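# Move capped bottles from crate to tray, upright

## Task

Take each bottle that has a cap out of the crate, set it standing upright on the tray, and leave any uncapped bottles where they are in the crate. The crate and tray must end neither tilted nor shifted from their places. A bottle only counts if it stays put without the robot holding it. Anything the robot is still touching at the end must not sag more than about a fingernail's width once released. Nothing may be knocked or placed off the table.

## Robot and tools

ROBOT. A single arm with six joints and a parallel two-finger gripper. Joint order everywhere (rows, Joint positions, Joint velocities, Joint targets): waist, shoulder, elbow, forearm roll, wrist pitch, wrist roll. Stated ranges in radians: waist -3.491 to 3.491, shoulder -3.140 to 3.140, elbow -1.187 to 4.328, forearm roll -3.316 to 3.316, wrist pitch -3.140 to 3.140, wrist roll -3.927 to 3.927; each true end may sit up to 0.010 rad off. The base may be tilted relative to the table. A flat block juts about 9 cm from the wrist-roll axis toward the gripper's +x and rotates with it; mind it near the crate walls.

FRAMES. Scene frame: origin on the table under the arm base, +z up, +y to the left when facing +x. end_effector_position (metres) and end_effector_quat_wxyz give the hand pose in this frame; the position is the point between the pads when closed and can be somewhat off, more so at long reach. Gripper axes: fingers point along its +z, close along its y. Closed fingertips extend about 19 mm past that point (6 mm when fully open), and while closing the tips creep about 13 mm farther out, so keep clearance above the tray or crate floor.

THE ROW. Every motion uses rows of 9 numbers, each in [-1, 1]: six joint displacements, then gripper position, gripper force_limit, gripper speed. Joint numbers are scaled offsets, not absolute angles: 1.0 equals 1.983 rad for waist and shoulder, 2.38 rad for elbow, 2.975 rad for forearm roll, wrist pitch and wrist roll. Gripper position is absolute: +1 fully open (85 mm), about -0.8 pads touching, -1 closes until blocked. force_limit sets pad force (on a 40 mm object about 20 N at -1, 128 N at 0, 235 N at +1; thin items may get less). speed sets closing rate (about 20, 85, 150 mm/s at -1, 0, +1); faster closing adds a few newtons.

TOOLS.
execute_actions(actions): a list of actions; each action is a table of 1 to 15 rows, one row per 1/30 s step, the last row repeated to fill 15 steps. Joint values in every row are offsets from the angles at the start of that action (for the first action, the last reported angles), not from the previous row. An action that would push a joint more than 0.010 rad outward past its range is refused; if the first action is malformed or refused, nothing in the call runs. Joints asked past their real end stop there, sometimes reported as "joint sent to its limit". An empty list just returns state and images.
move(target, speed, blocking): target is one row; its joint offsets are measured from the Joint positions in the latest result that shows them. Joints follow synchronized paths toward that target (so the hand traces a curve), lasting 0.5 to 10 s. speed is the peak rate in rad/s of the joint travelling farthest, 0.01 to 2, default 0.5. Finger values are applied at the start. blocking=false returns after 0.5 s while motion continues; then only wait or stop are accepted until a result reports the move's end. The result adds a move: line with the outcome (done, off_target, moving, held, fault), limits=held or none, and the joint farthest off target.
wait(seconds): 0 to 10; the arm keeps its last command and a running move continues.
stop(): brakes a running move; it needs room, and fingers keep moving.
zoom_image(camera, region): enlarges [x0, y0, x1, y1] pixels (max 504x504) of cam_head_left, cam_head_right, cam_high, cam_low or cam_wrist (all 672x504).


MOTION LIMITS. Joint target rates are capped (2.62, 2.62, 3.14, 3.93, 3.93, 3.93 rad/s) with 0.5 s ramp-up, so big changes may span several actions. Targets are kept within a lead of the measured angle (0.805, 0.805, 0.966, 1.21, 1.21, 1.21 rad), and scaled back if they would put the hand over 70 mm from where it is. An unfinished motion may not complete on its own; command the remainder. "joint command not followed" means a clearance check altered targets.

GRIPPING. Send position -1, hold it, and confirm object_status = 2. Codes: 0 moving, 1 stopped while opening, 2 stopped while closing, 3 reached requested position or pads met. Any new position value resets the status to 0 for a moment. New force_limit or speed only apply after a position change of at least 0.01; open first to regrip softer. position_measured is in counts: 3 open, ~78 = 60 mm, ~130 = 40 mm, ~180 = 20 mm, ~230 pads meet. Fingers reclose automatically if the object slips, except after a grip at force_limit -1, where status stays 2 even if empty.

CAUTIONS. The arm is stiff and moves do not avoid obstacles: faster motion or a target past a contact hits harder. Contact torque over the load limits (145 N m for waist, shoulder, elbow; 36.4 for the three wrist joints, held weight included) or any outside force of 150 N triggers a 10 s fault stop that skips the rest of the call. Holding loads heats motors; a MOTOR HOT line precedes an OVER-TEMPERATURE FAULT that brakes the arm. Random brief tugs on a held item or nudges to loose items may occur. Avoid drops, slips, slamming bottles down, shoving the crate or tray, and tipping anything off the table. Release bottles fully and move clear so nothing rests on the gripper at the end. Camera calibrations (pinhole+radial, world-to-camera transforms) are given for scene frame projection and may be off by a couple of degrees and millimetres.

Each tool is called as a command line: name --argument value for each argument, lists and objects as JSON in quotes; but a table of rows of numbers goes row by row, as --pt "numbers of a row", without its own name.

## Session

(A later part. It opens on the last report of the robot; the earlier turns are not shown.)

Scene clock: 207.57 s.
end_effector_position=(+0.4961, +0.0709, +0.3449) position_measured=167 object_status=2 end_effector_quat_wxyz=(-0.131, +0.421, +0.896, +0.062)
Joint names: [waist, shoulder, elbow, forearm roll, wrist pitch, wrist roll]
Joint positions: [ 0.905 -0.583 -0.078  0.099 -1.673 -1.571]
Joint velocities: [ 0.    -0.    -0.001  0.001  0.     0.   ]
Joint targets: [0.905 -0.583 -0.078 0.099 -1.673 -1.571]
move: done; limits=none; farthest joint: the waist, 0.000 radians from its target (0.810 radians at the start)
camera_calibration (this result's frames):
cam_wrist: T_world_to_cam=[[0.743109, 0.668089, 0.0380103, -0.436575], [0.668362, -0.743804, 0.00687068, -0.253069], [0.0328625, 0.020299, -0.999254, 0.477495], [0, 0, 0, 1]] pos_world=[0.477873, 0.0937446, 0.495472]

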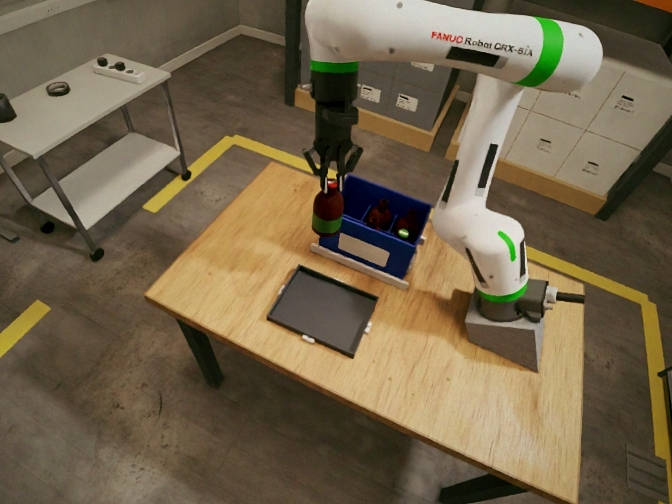

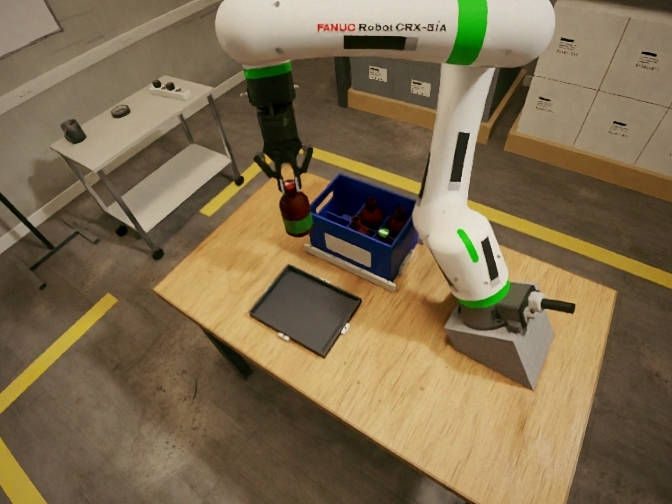

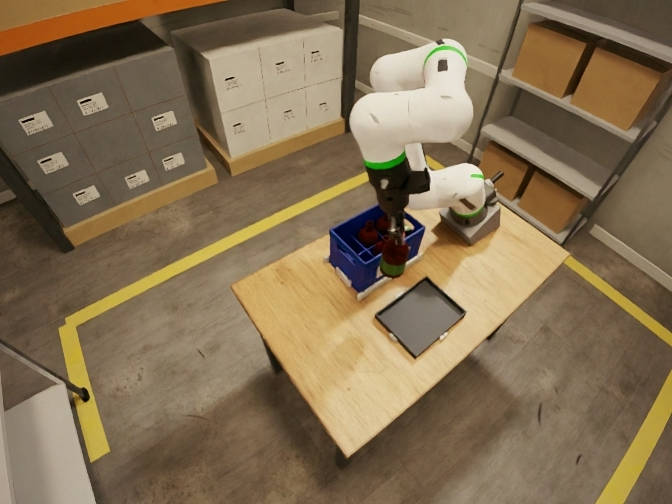

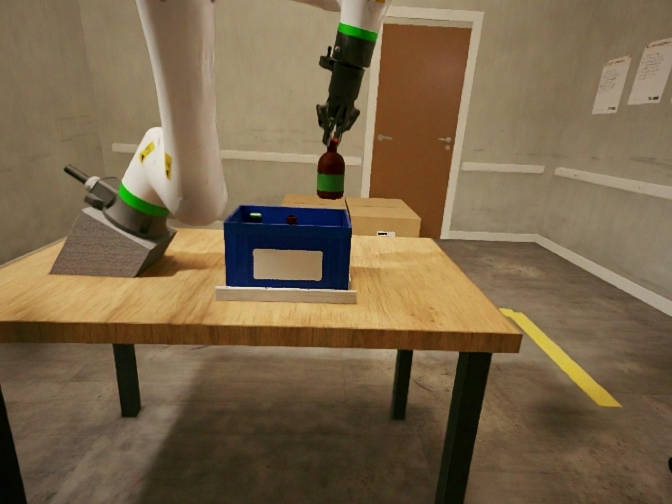

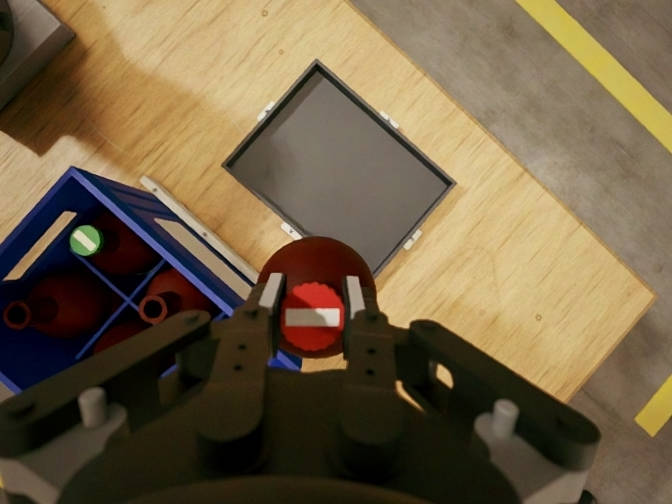

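zoom_image --camera "cam_low" --region '[130, 130, 290, 260]'

zoom_image --camera "cam_head_right" --region '[350, 160, 520, 310]'

zoom_image --camera "cam_head_left" --region '[370, 160, 540, 310]'

Region (130, 130, 290, 260) of cam_low's 672x504 image, scaled by 3.150, with more detail than that image has; it fills the top 410 rows of this view, and the rest is white.

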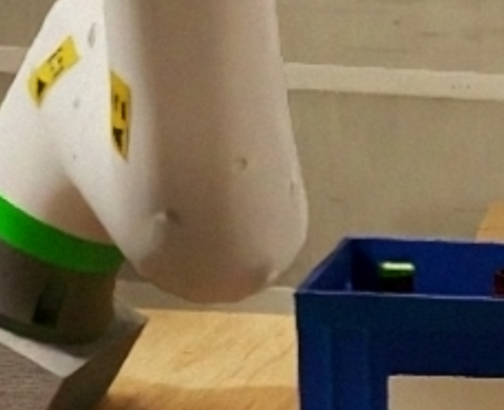

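Region (350, 160, 520, 310) of cam_head_right's 672x504 image, scaled by 2.965, with more detail than that image has; it fills the top 445 rows of this view, and the rest is white.

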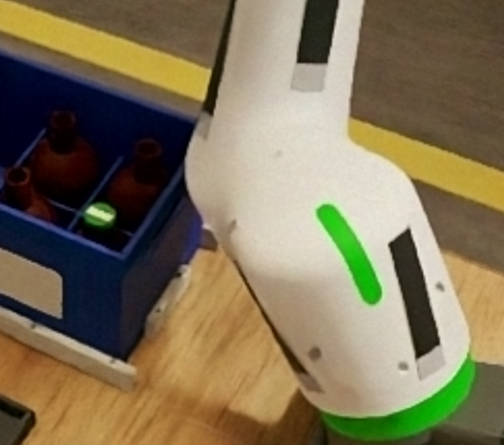

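Region (370, 160, 540, 310) of cam_head_left's 672x504 image, scaled by 2.965, with more detail than that image has; it fills the top 445 rows of this view, and the rest is white.

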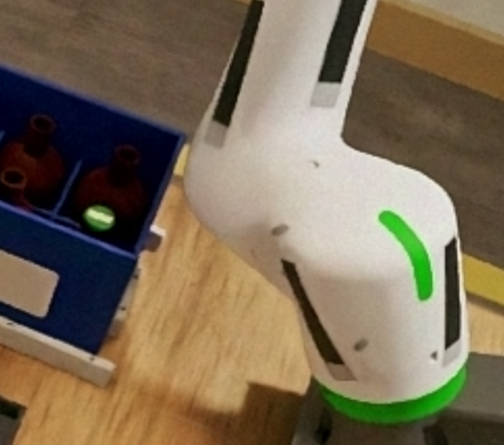

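move --target '[0.0123, 0.1136, -0.0969, 0.005, 0.1445, 0, -1, -0.4, -0.3]' --speed 0.6

zoom_image --camera "cam_head_right" --region '[230, 200, 390, 360]'

zoom_image --camera "cam_high" --region '[350, 220, 490, 370]'

Scene clock: 250.30 s.
end_effector_position=(+0.5001, +0.1756, +0.1751) position_measured=167 object_status=2 end_effector_quat_wxyz=(-0.133, +0.387, +0.911, +0.057)
Joint names: [waist, shoulder, elbow, forearm roll, wrist pitch, wrist roll]
Joint positions: [ 0.93  -0.358 -0.308  0.114 -1.243 -1.571]
Joint velocities: [ 0.    -0.    -0.     0.001  0.001  0.   ]
Joint targets: [0.930 -0.358 -0.308 0.114 -1.243 -1.571]
move: done; limits=none; farthest joint: the waist, 0.000 radians from its target (0.024 radians at the start)
camera_calibration (this result's frames):
cam_wrist: T_world_to_cam=[[0.69116, 0.721683, 0.0383669, -0.486546], [0.72202, -0.691839, 0.00670387, -0.212616], [0.0313818, 0.0230682, -0.999241, 0.305908], [0, 0, 0, 1]] pos_world=[0.480194, 0.196979, 0.325768]

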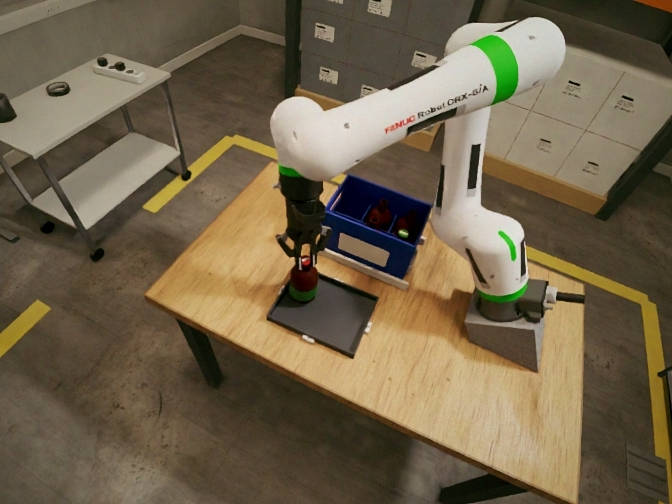

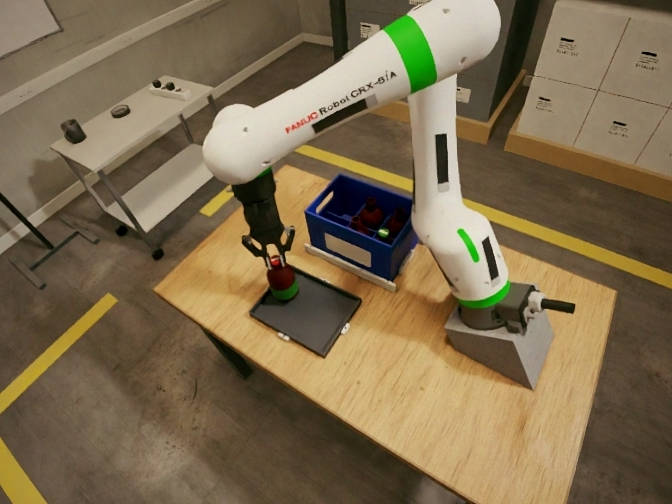

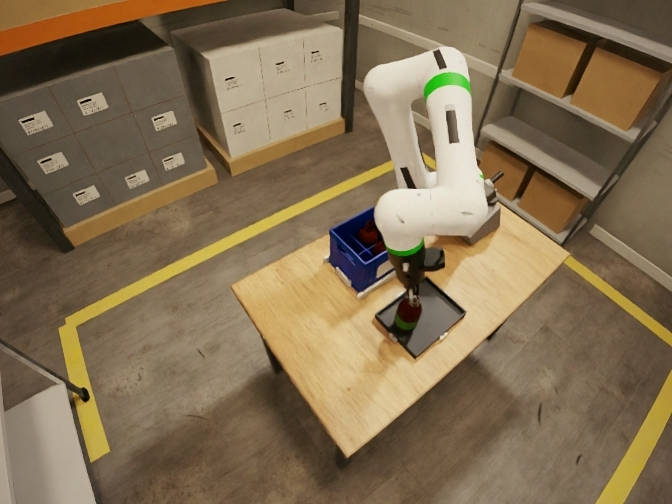

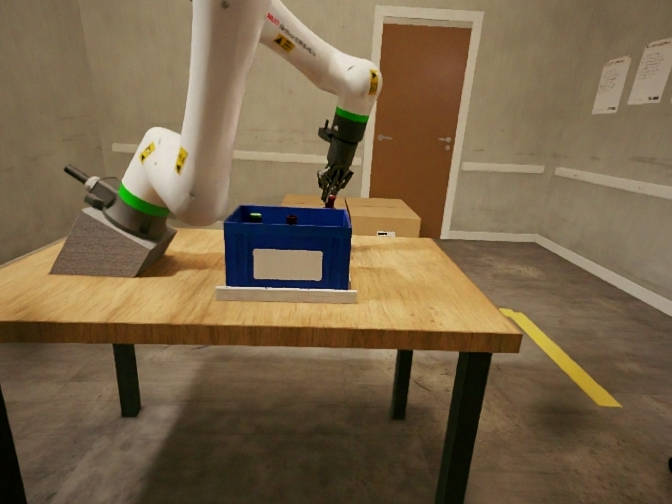

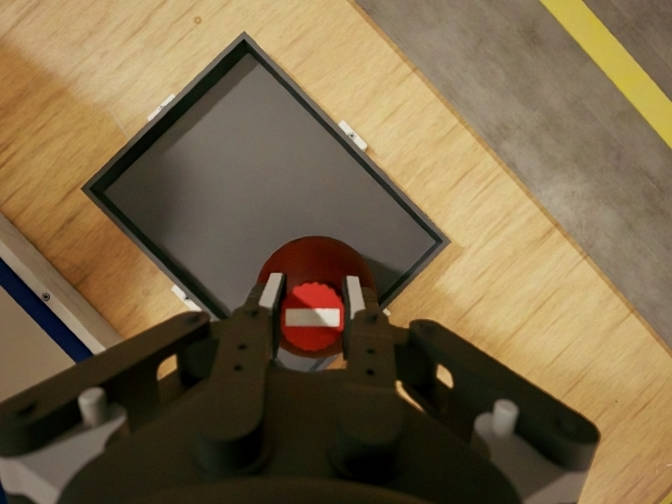

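Region (230, 200, 390, 360) of cam_head_right's 672x504 image, scaled by 3.150, with more detail than that image has.

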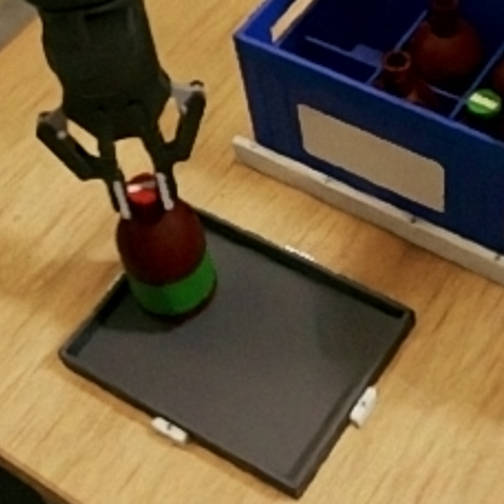

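Region (350, 220, 490, 370) of cam_high's 672x504 image, scaled by 3.360, with more detail than that image has; it fills the left 470 columns of this view, and the rest is white.

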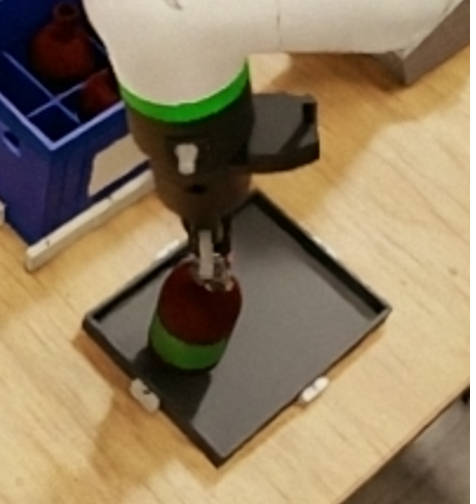

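move --target '[-0.00756, 0.00489, -0.00634, -0.0016, 0.0101, 0, -1, -0.4, -0.3]' --speed 0.06

zoom_image --camera "cam_head_right" --region '[250, 240, 330, 320]'

zoom_image --camera "cam_high" --region '[370, 280, 450, 360]'

Scene clock: 257.27 s.
end_effector_position=(+0.5000, +0.1754, +0.1642) position_measured=167 object_status=2 end_effector_quat_wxyz=(-0.133, +0.393, +0.908, +0.058)
Joint names: [waist, shoulder, elbow, forearm roll, wrist pitch, wrist roll]
Joint positions: [ 0.915 -0.348 -0.323  0.109 -1.213 -1.571]
Joint velocities: [-0.001  0.    -0.001 -0.001  0.002  0.   ]
Joint targets: [0.915 -0.348 -0.323 0.109 -1.213 -1.571]
move: done; limits=none; farthest joint: the wrist pitch, 0.001 radians from its target (0.030 radians at the start)
camera_calibration (this result's frames):
cam_wrist: T_world_to_cam=[[0.700727, 0.712402, 0.038276, -0.489066], [0.712725, -0.70141, 0.00681431, -0.206347], [0.0317017, 0.0225053, -0.999244, 0.294869], [0, 0, 0, 1]] pos_world=[0.480423, 0.197042, 0.314771]

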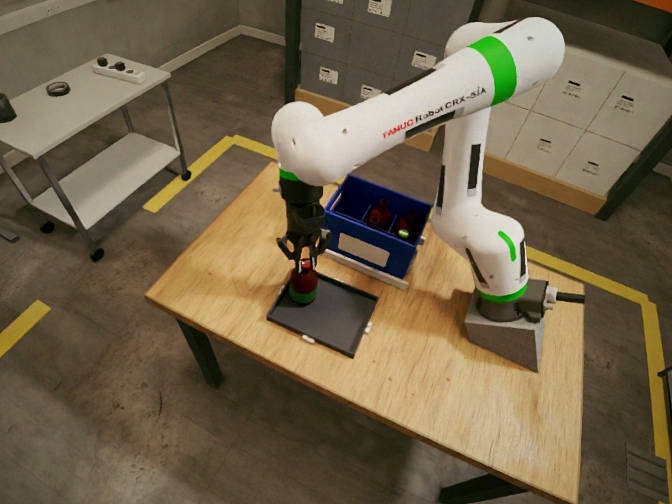

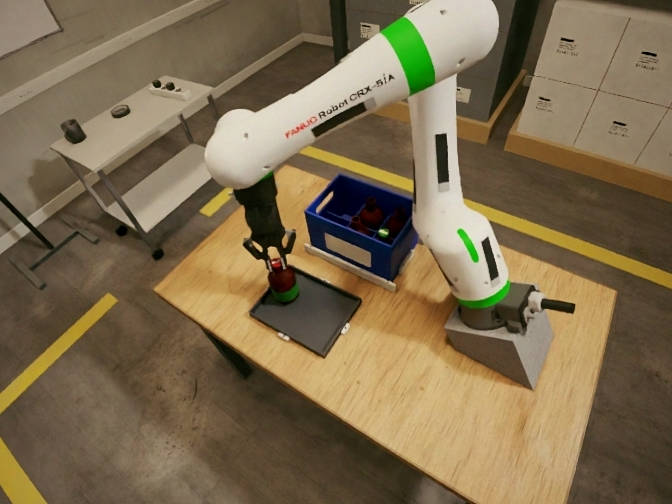

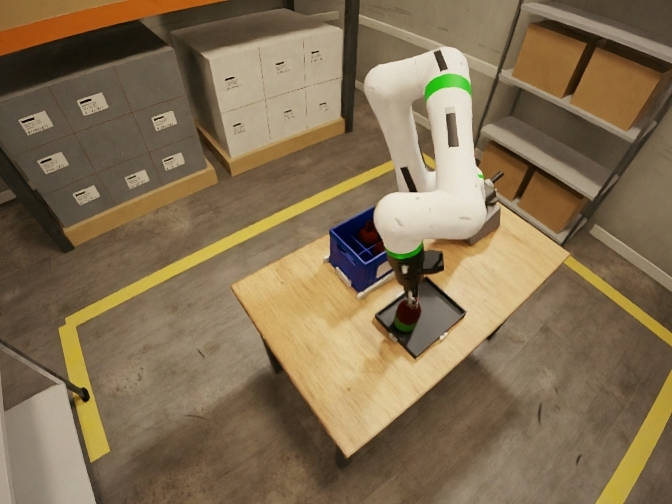

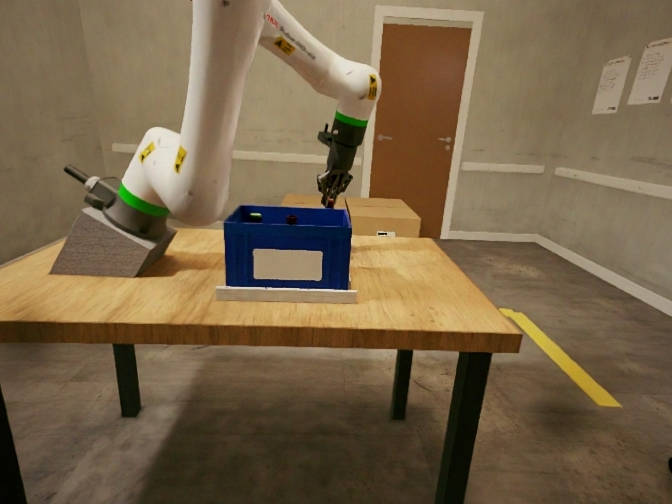

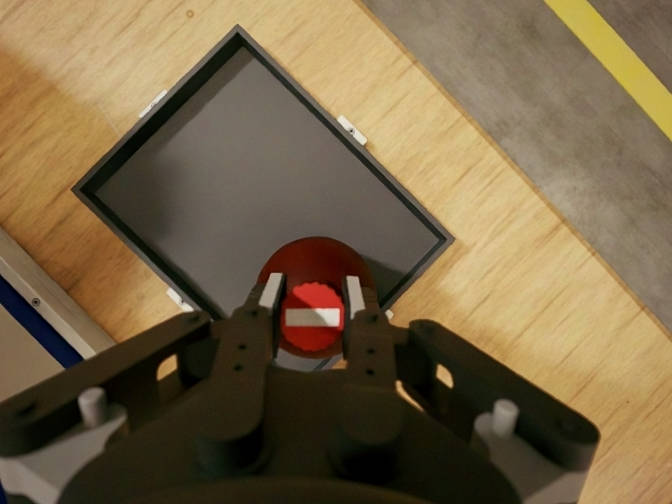

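Region (250, 240, 330, 320) of cam_head_right's 672x504 image, scaled by 6.300, with more detail than that image has.

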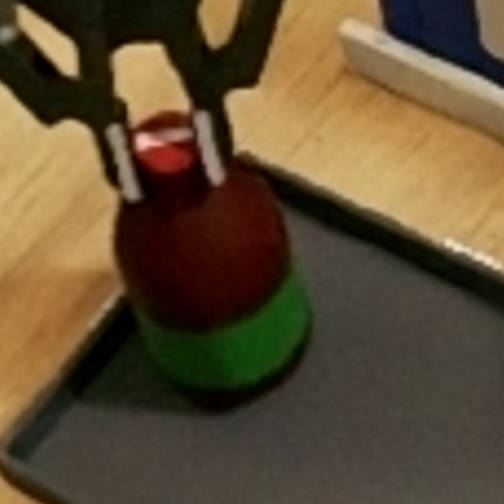

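Region (370, 280, 450, 360) of cam_high's 672x504 image, scaled by 6.300, with more detail than that image has.

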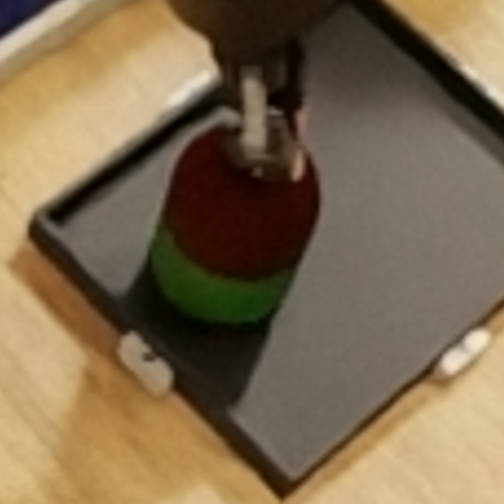

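move --target '[-0.00206, 0.00133, -0.00173, -0.00044, 0.00275, 0, -1, -0.4, -0.3]' --speed 0.03

Scene clock: 260.43 s.
end_effector_position=(+0.5000, +0.1753, +0.1612) position_measured=167 object_status=2 end_effector_quat_wxyz=(-0.133, +0.395, +0.907, +0.058)
Joint names: [waist, shoulder, elbow, forearm roll, wrist pitch, wrist roll]
Joint positions: [ 0.911 -0.346 -0.327  0.108 -1.205 -1.571]
Joint velocities: [-0.001 -0.     0.    -0.001  0.001 -0.   ]
Joint targets: [0.911 -0.346 -0.327 0.108 -1.205 -1.571]
move: done; limits=none; farthest joint: the wrist pitch, 0.001 radians from its target (0.009 radians at the start)
camera_calibration (this result's frames):
cam_wrist: T_world_to_cam=[[0.703332, 0.709832, 0.0382411, -0.489683], [0.710151, -0.704017, 0.00684676, -0.204639], [0.0317824, 0.0223414, -0.999245, 0.291888], [0, 0, 0, 1]] pos_world=[0.480458, 0.197002, 0.311795]

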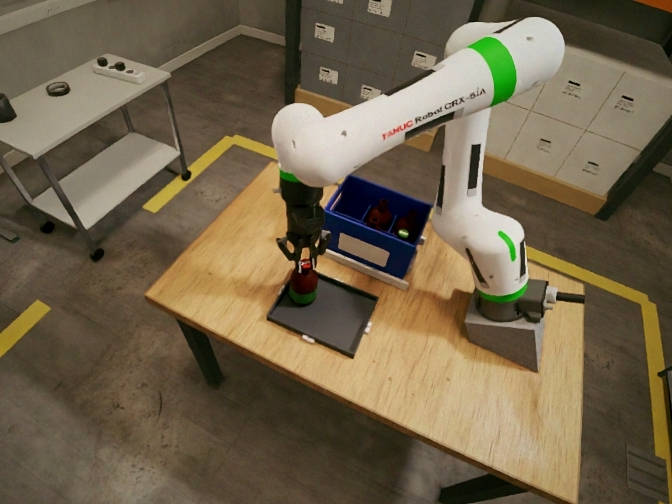

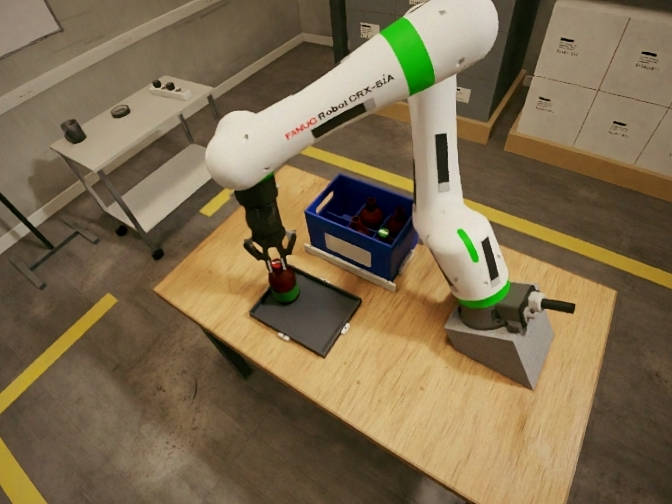

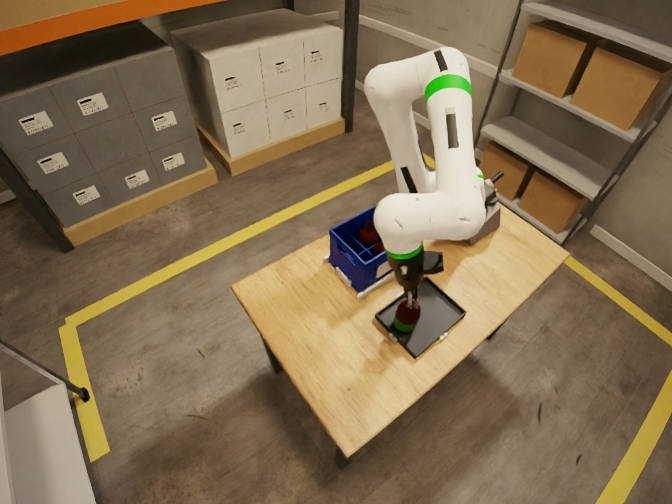

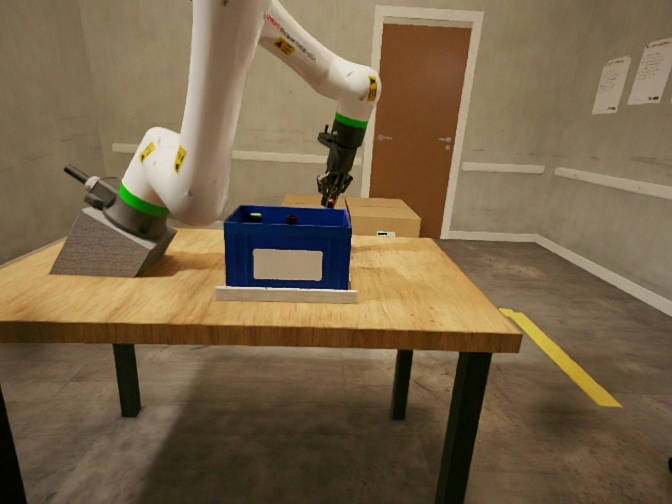

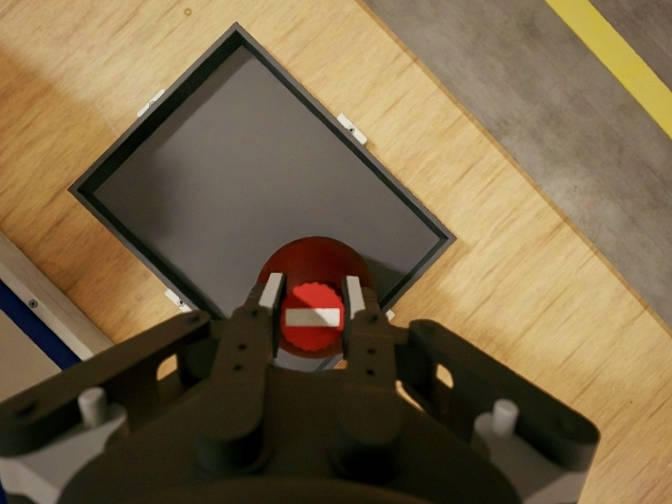

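move --target '[-0.00137, 0.00089, -0.00115, -0.00029, 0.00183, 0, -1, -0.4, -0.3]' --speed 0.02

zoom_image --camera "cam_wrist" --region '[240, 220, 400, 380]'

Scene clock: 263.57 s.
end_effector_position=(+0.4999, +0.1752, +0.1592) position_measured=167 object_status=2 end_effector_quat_wxyz=(-0.133, +0.396, +0.907, +0.058)
Joint names: [waist, shoulder, elbow, forearm roll, wrist pitch, wrist roll]
Joint positions: [ 0.908 -0.344 -0.33   0.107 -1.2   -1.571]
Joint velocities: [ 0.002  0.001 -0.001 -0.001  0.001  0.   ]
Joint targets: [0.908 -0.344 -0.330 0.107 -1.200 -1.571]
move: done; limits=none; farthest joint: the waist, 0.000 radians from its target (0.002 radians at the start)
camera_calibration (this result's frames):
cam_wrist: T_world_to_cam=[[0.705063, 0.708114, 0.0382123, -0.490079], [0.70843, -0.705748, 0.0068799, -0.203509], [0.03184, 0.02222, -0.999246, 0.289904], [0, 0, 0, 1]] pos_world=[0.480478, 0.196964, 0.309813]

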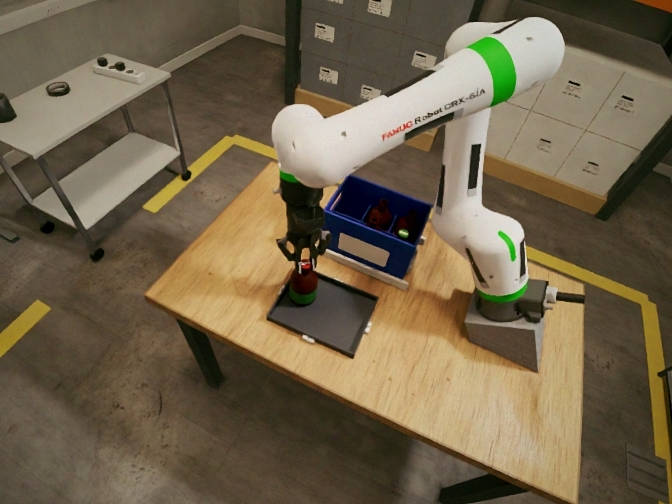

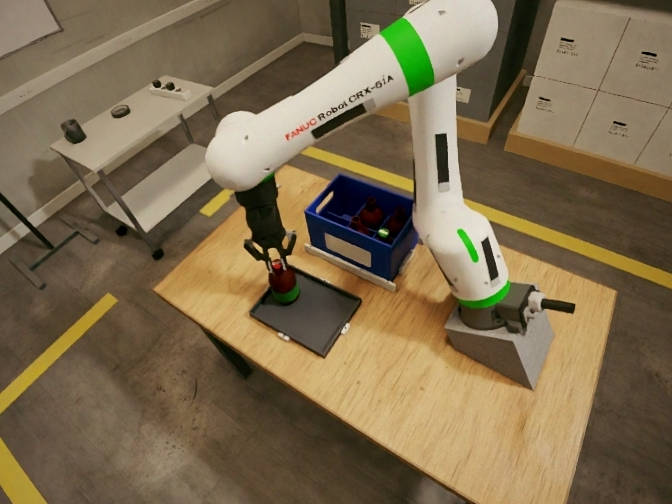

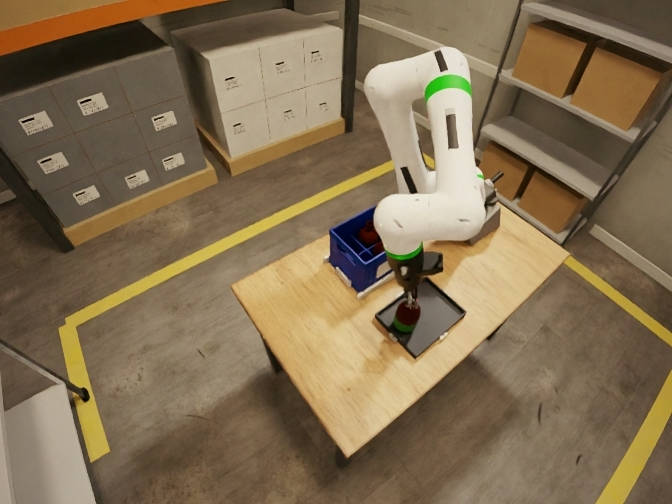

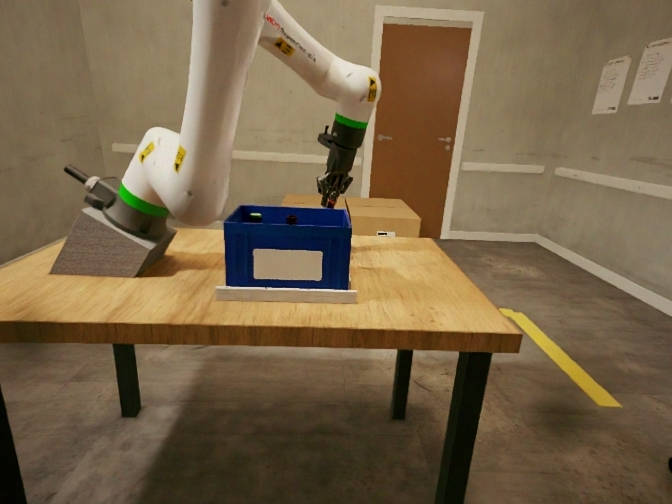

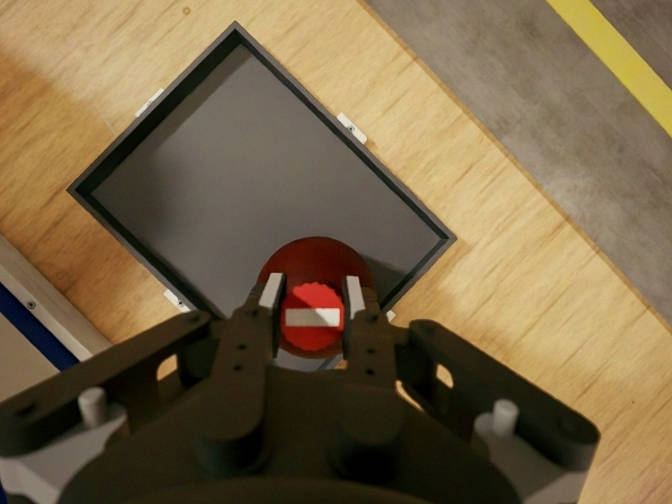

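Region (240, 220, 400, 380) of cam_wrist's 672x504 image, scaled by 3.150, with more detail than that image has.

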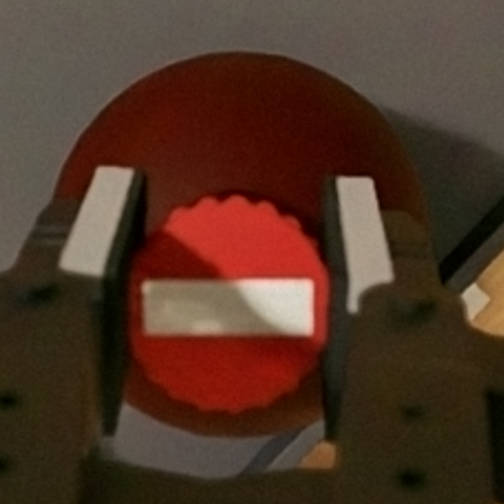

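move --target '[-0.00137, 0.00089, -0.00115, -0.00029, 0.00183, 0, -1, -0.4, -0.3]' --speed 0.02

zoom_image --camera "cam_wrist" --region '[240, 220, 400, 380]'

Scene clock: 268.53 s.
end_effector_position=(+0.5000, +0.1751, +0.1573) position_measured=167 object_status=2 end_effector_quat_wxyz=(-0.133, +0.397, +0.906, +0.058)
Joint names: [waist, shoulder, elbow, forearm roll, wrist pitch, wrist roll]
Joint positions: [ 0.905 -0.342 -0.333  0.106 -1.195 -1.571]
Joint velocities: [-0.     0.001 -0.001  0.     0.     0.   ]
Joint targets: [0.905 -0.342 -0.333 0.106 -1.195 -1.571]
move: done; limits=none; farthest joint: the waist, 0.000 radians from its target (0.003 radians at the start)
camera_calibration (this result's frames):
cam_wrist: T_world_to_cam=[[0.706812, 0.70636, 0.0383712, -0.490559], [0.706675, -0.707504, 0.00693606, -0.20239], [0.0320472, 0.0222135, -0.999239, 0.287893], [0, 0, 0, 1]] pos_world=[0.480531, 0.196924, 0.307901]

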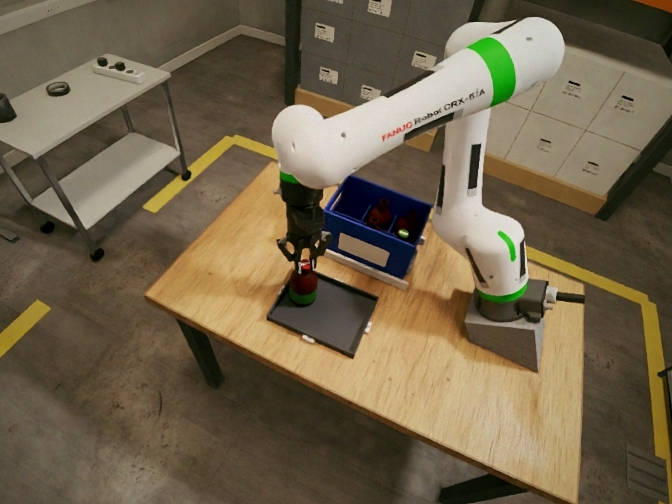

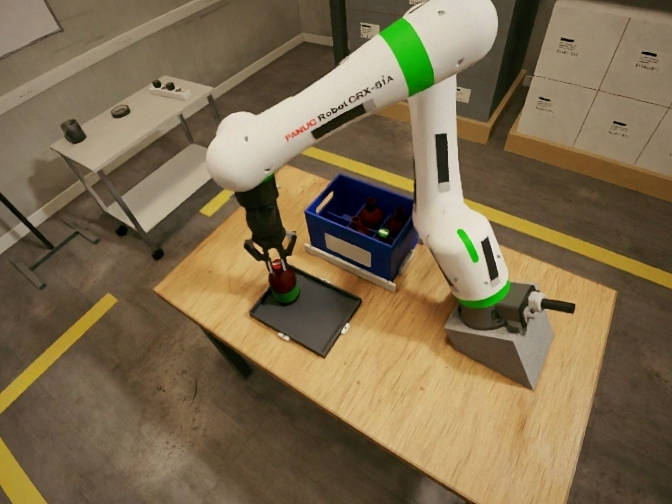

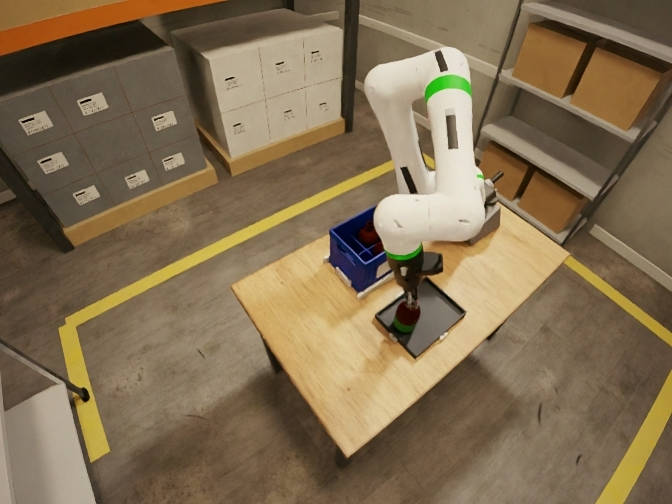

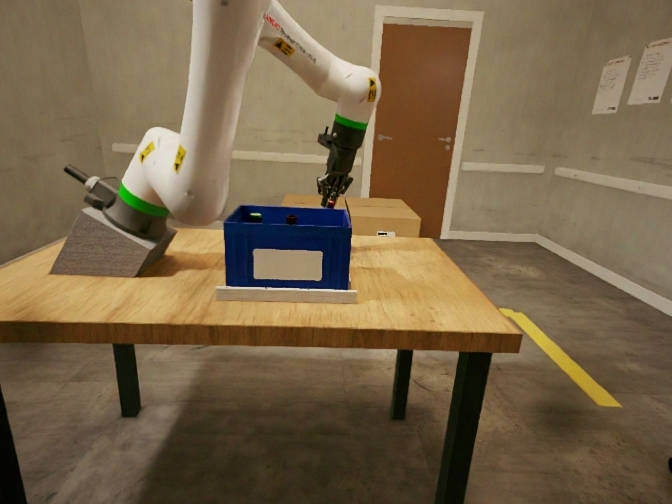

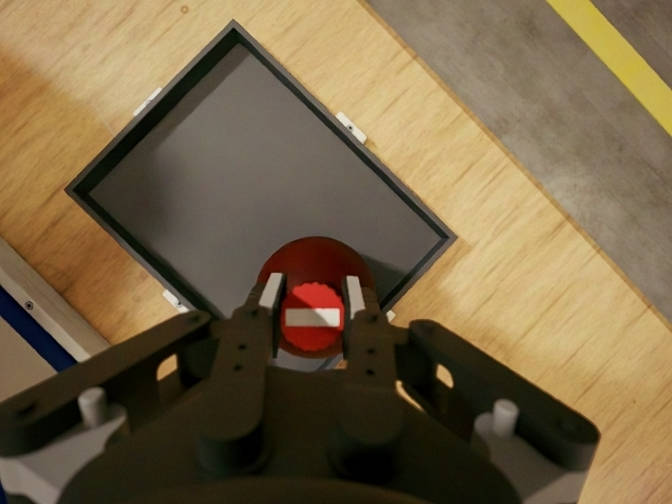

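Region (240, 220, 400, 380) of cam_wrist's 672x504 image, scaled by 3.150, with more detail than that image has.

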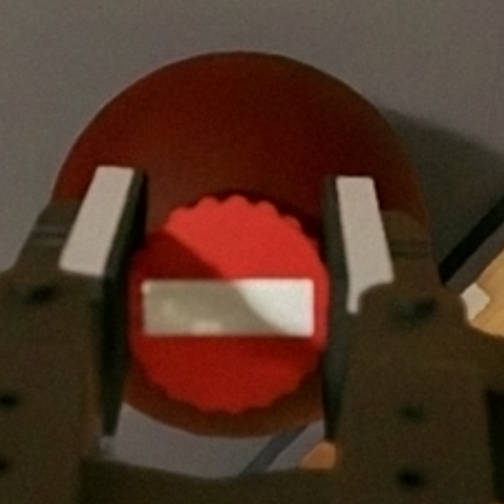

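execute_actions --actions '[[[0,0,0,0,0,0,0.1,-0.4,0.3]]]'

Scene clock: 271.57 s.
end_effector_position=(+0.4999, +0.1751, +0.1572) position_measured=117 object_status=0 end_effector_quat_wxyz=(-0.133, +0.397, +0.906, +0.058)
Joint names: [waist, shoulder, elbow, forearm roll, wrist pitch, wrist roll]
Joint positions: [ 0.905 -0.342 -0.333  0.106 -1.195 -1.571]
Joint velocities: [-0.002 -0.001  0.002  0.001 -0.    -0.   ]
Joint targets: [0.905 -0.342 -0.333 0.106 -1.195 -1.571]
Step readings (joint positions):
0: [0.905 -0.342 -0.333 0.106 -1.195 -1.571]
1: [0.905 -0.342 -0.333 0.106 -1.195 -1.571]
2: [0.905 -0.342 -0.333 0.106 -1.195 -1.571]
4: [0.905 -0.342 -0.333 0.106 -1.195 -1.571]
8: [0.905 -0.342 -0.333 0.106 -1.195 -1.571]
15: Joint positions above
camera_calibration (this result's frames):
cam_wrist: T_world_to_cam=[[0.706876, 0.7063, 0.0382821, -0.49054], [0.706615, -0.707565, 0.00689413, -0.20234], [0.0319564, 0.0221774, -0.999243, 0.287899], [0, 0, 0, 1]] pos_world=[0.480528, 0.196915, 0.307855]

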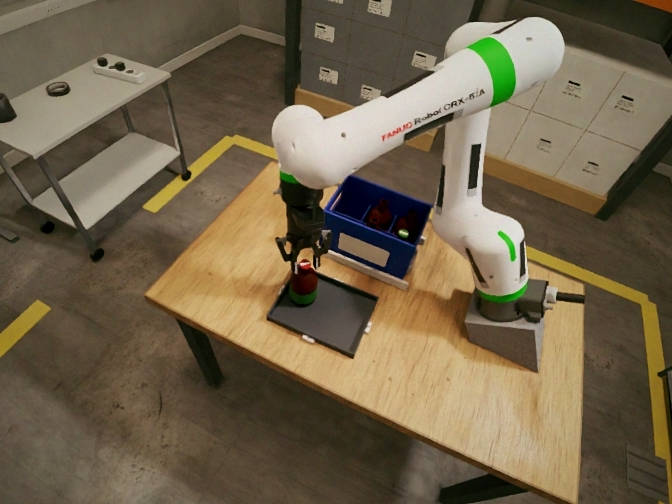

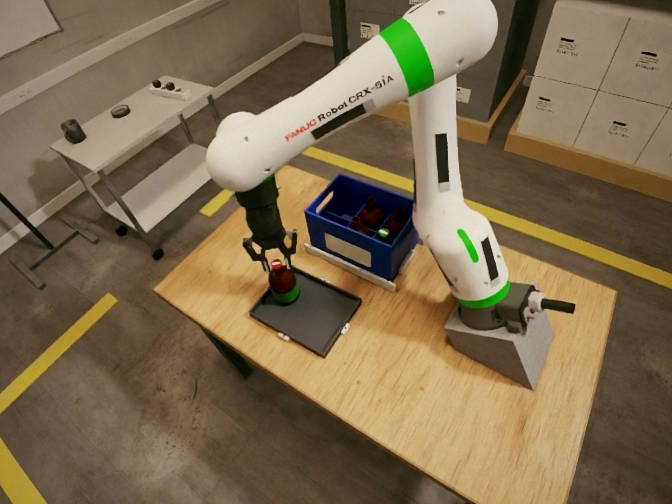

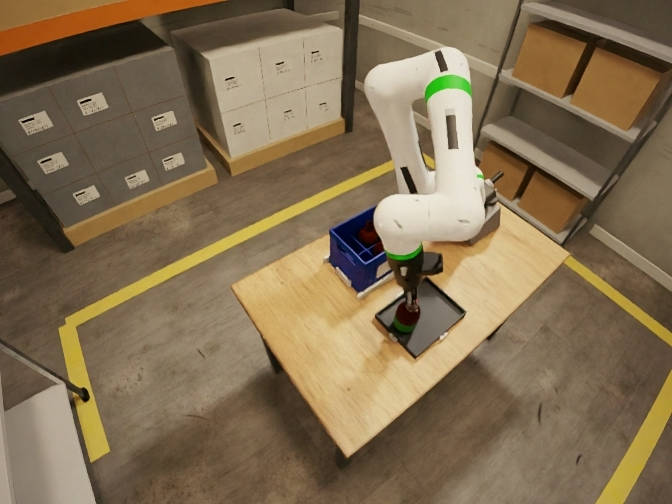

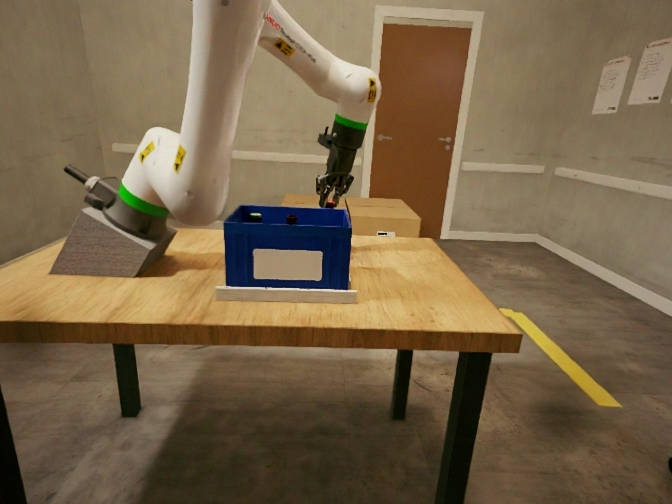

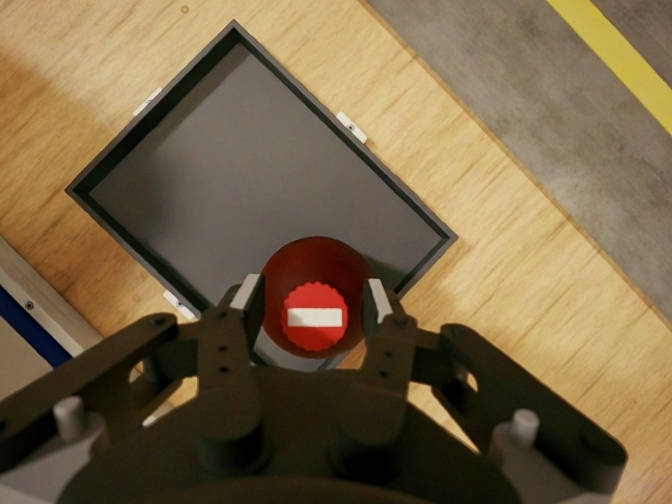

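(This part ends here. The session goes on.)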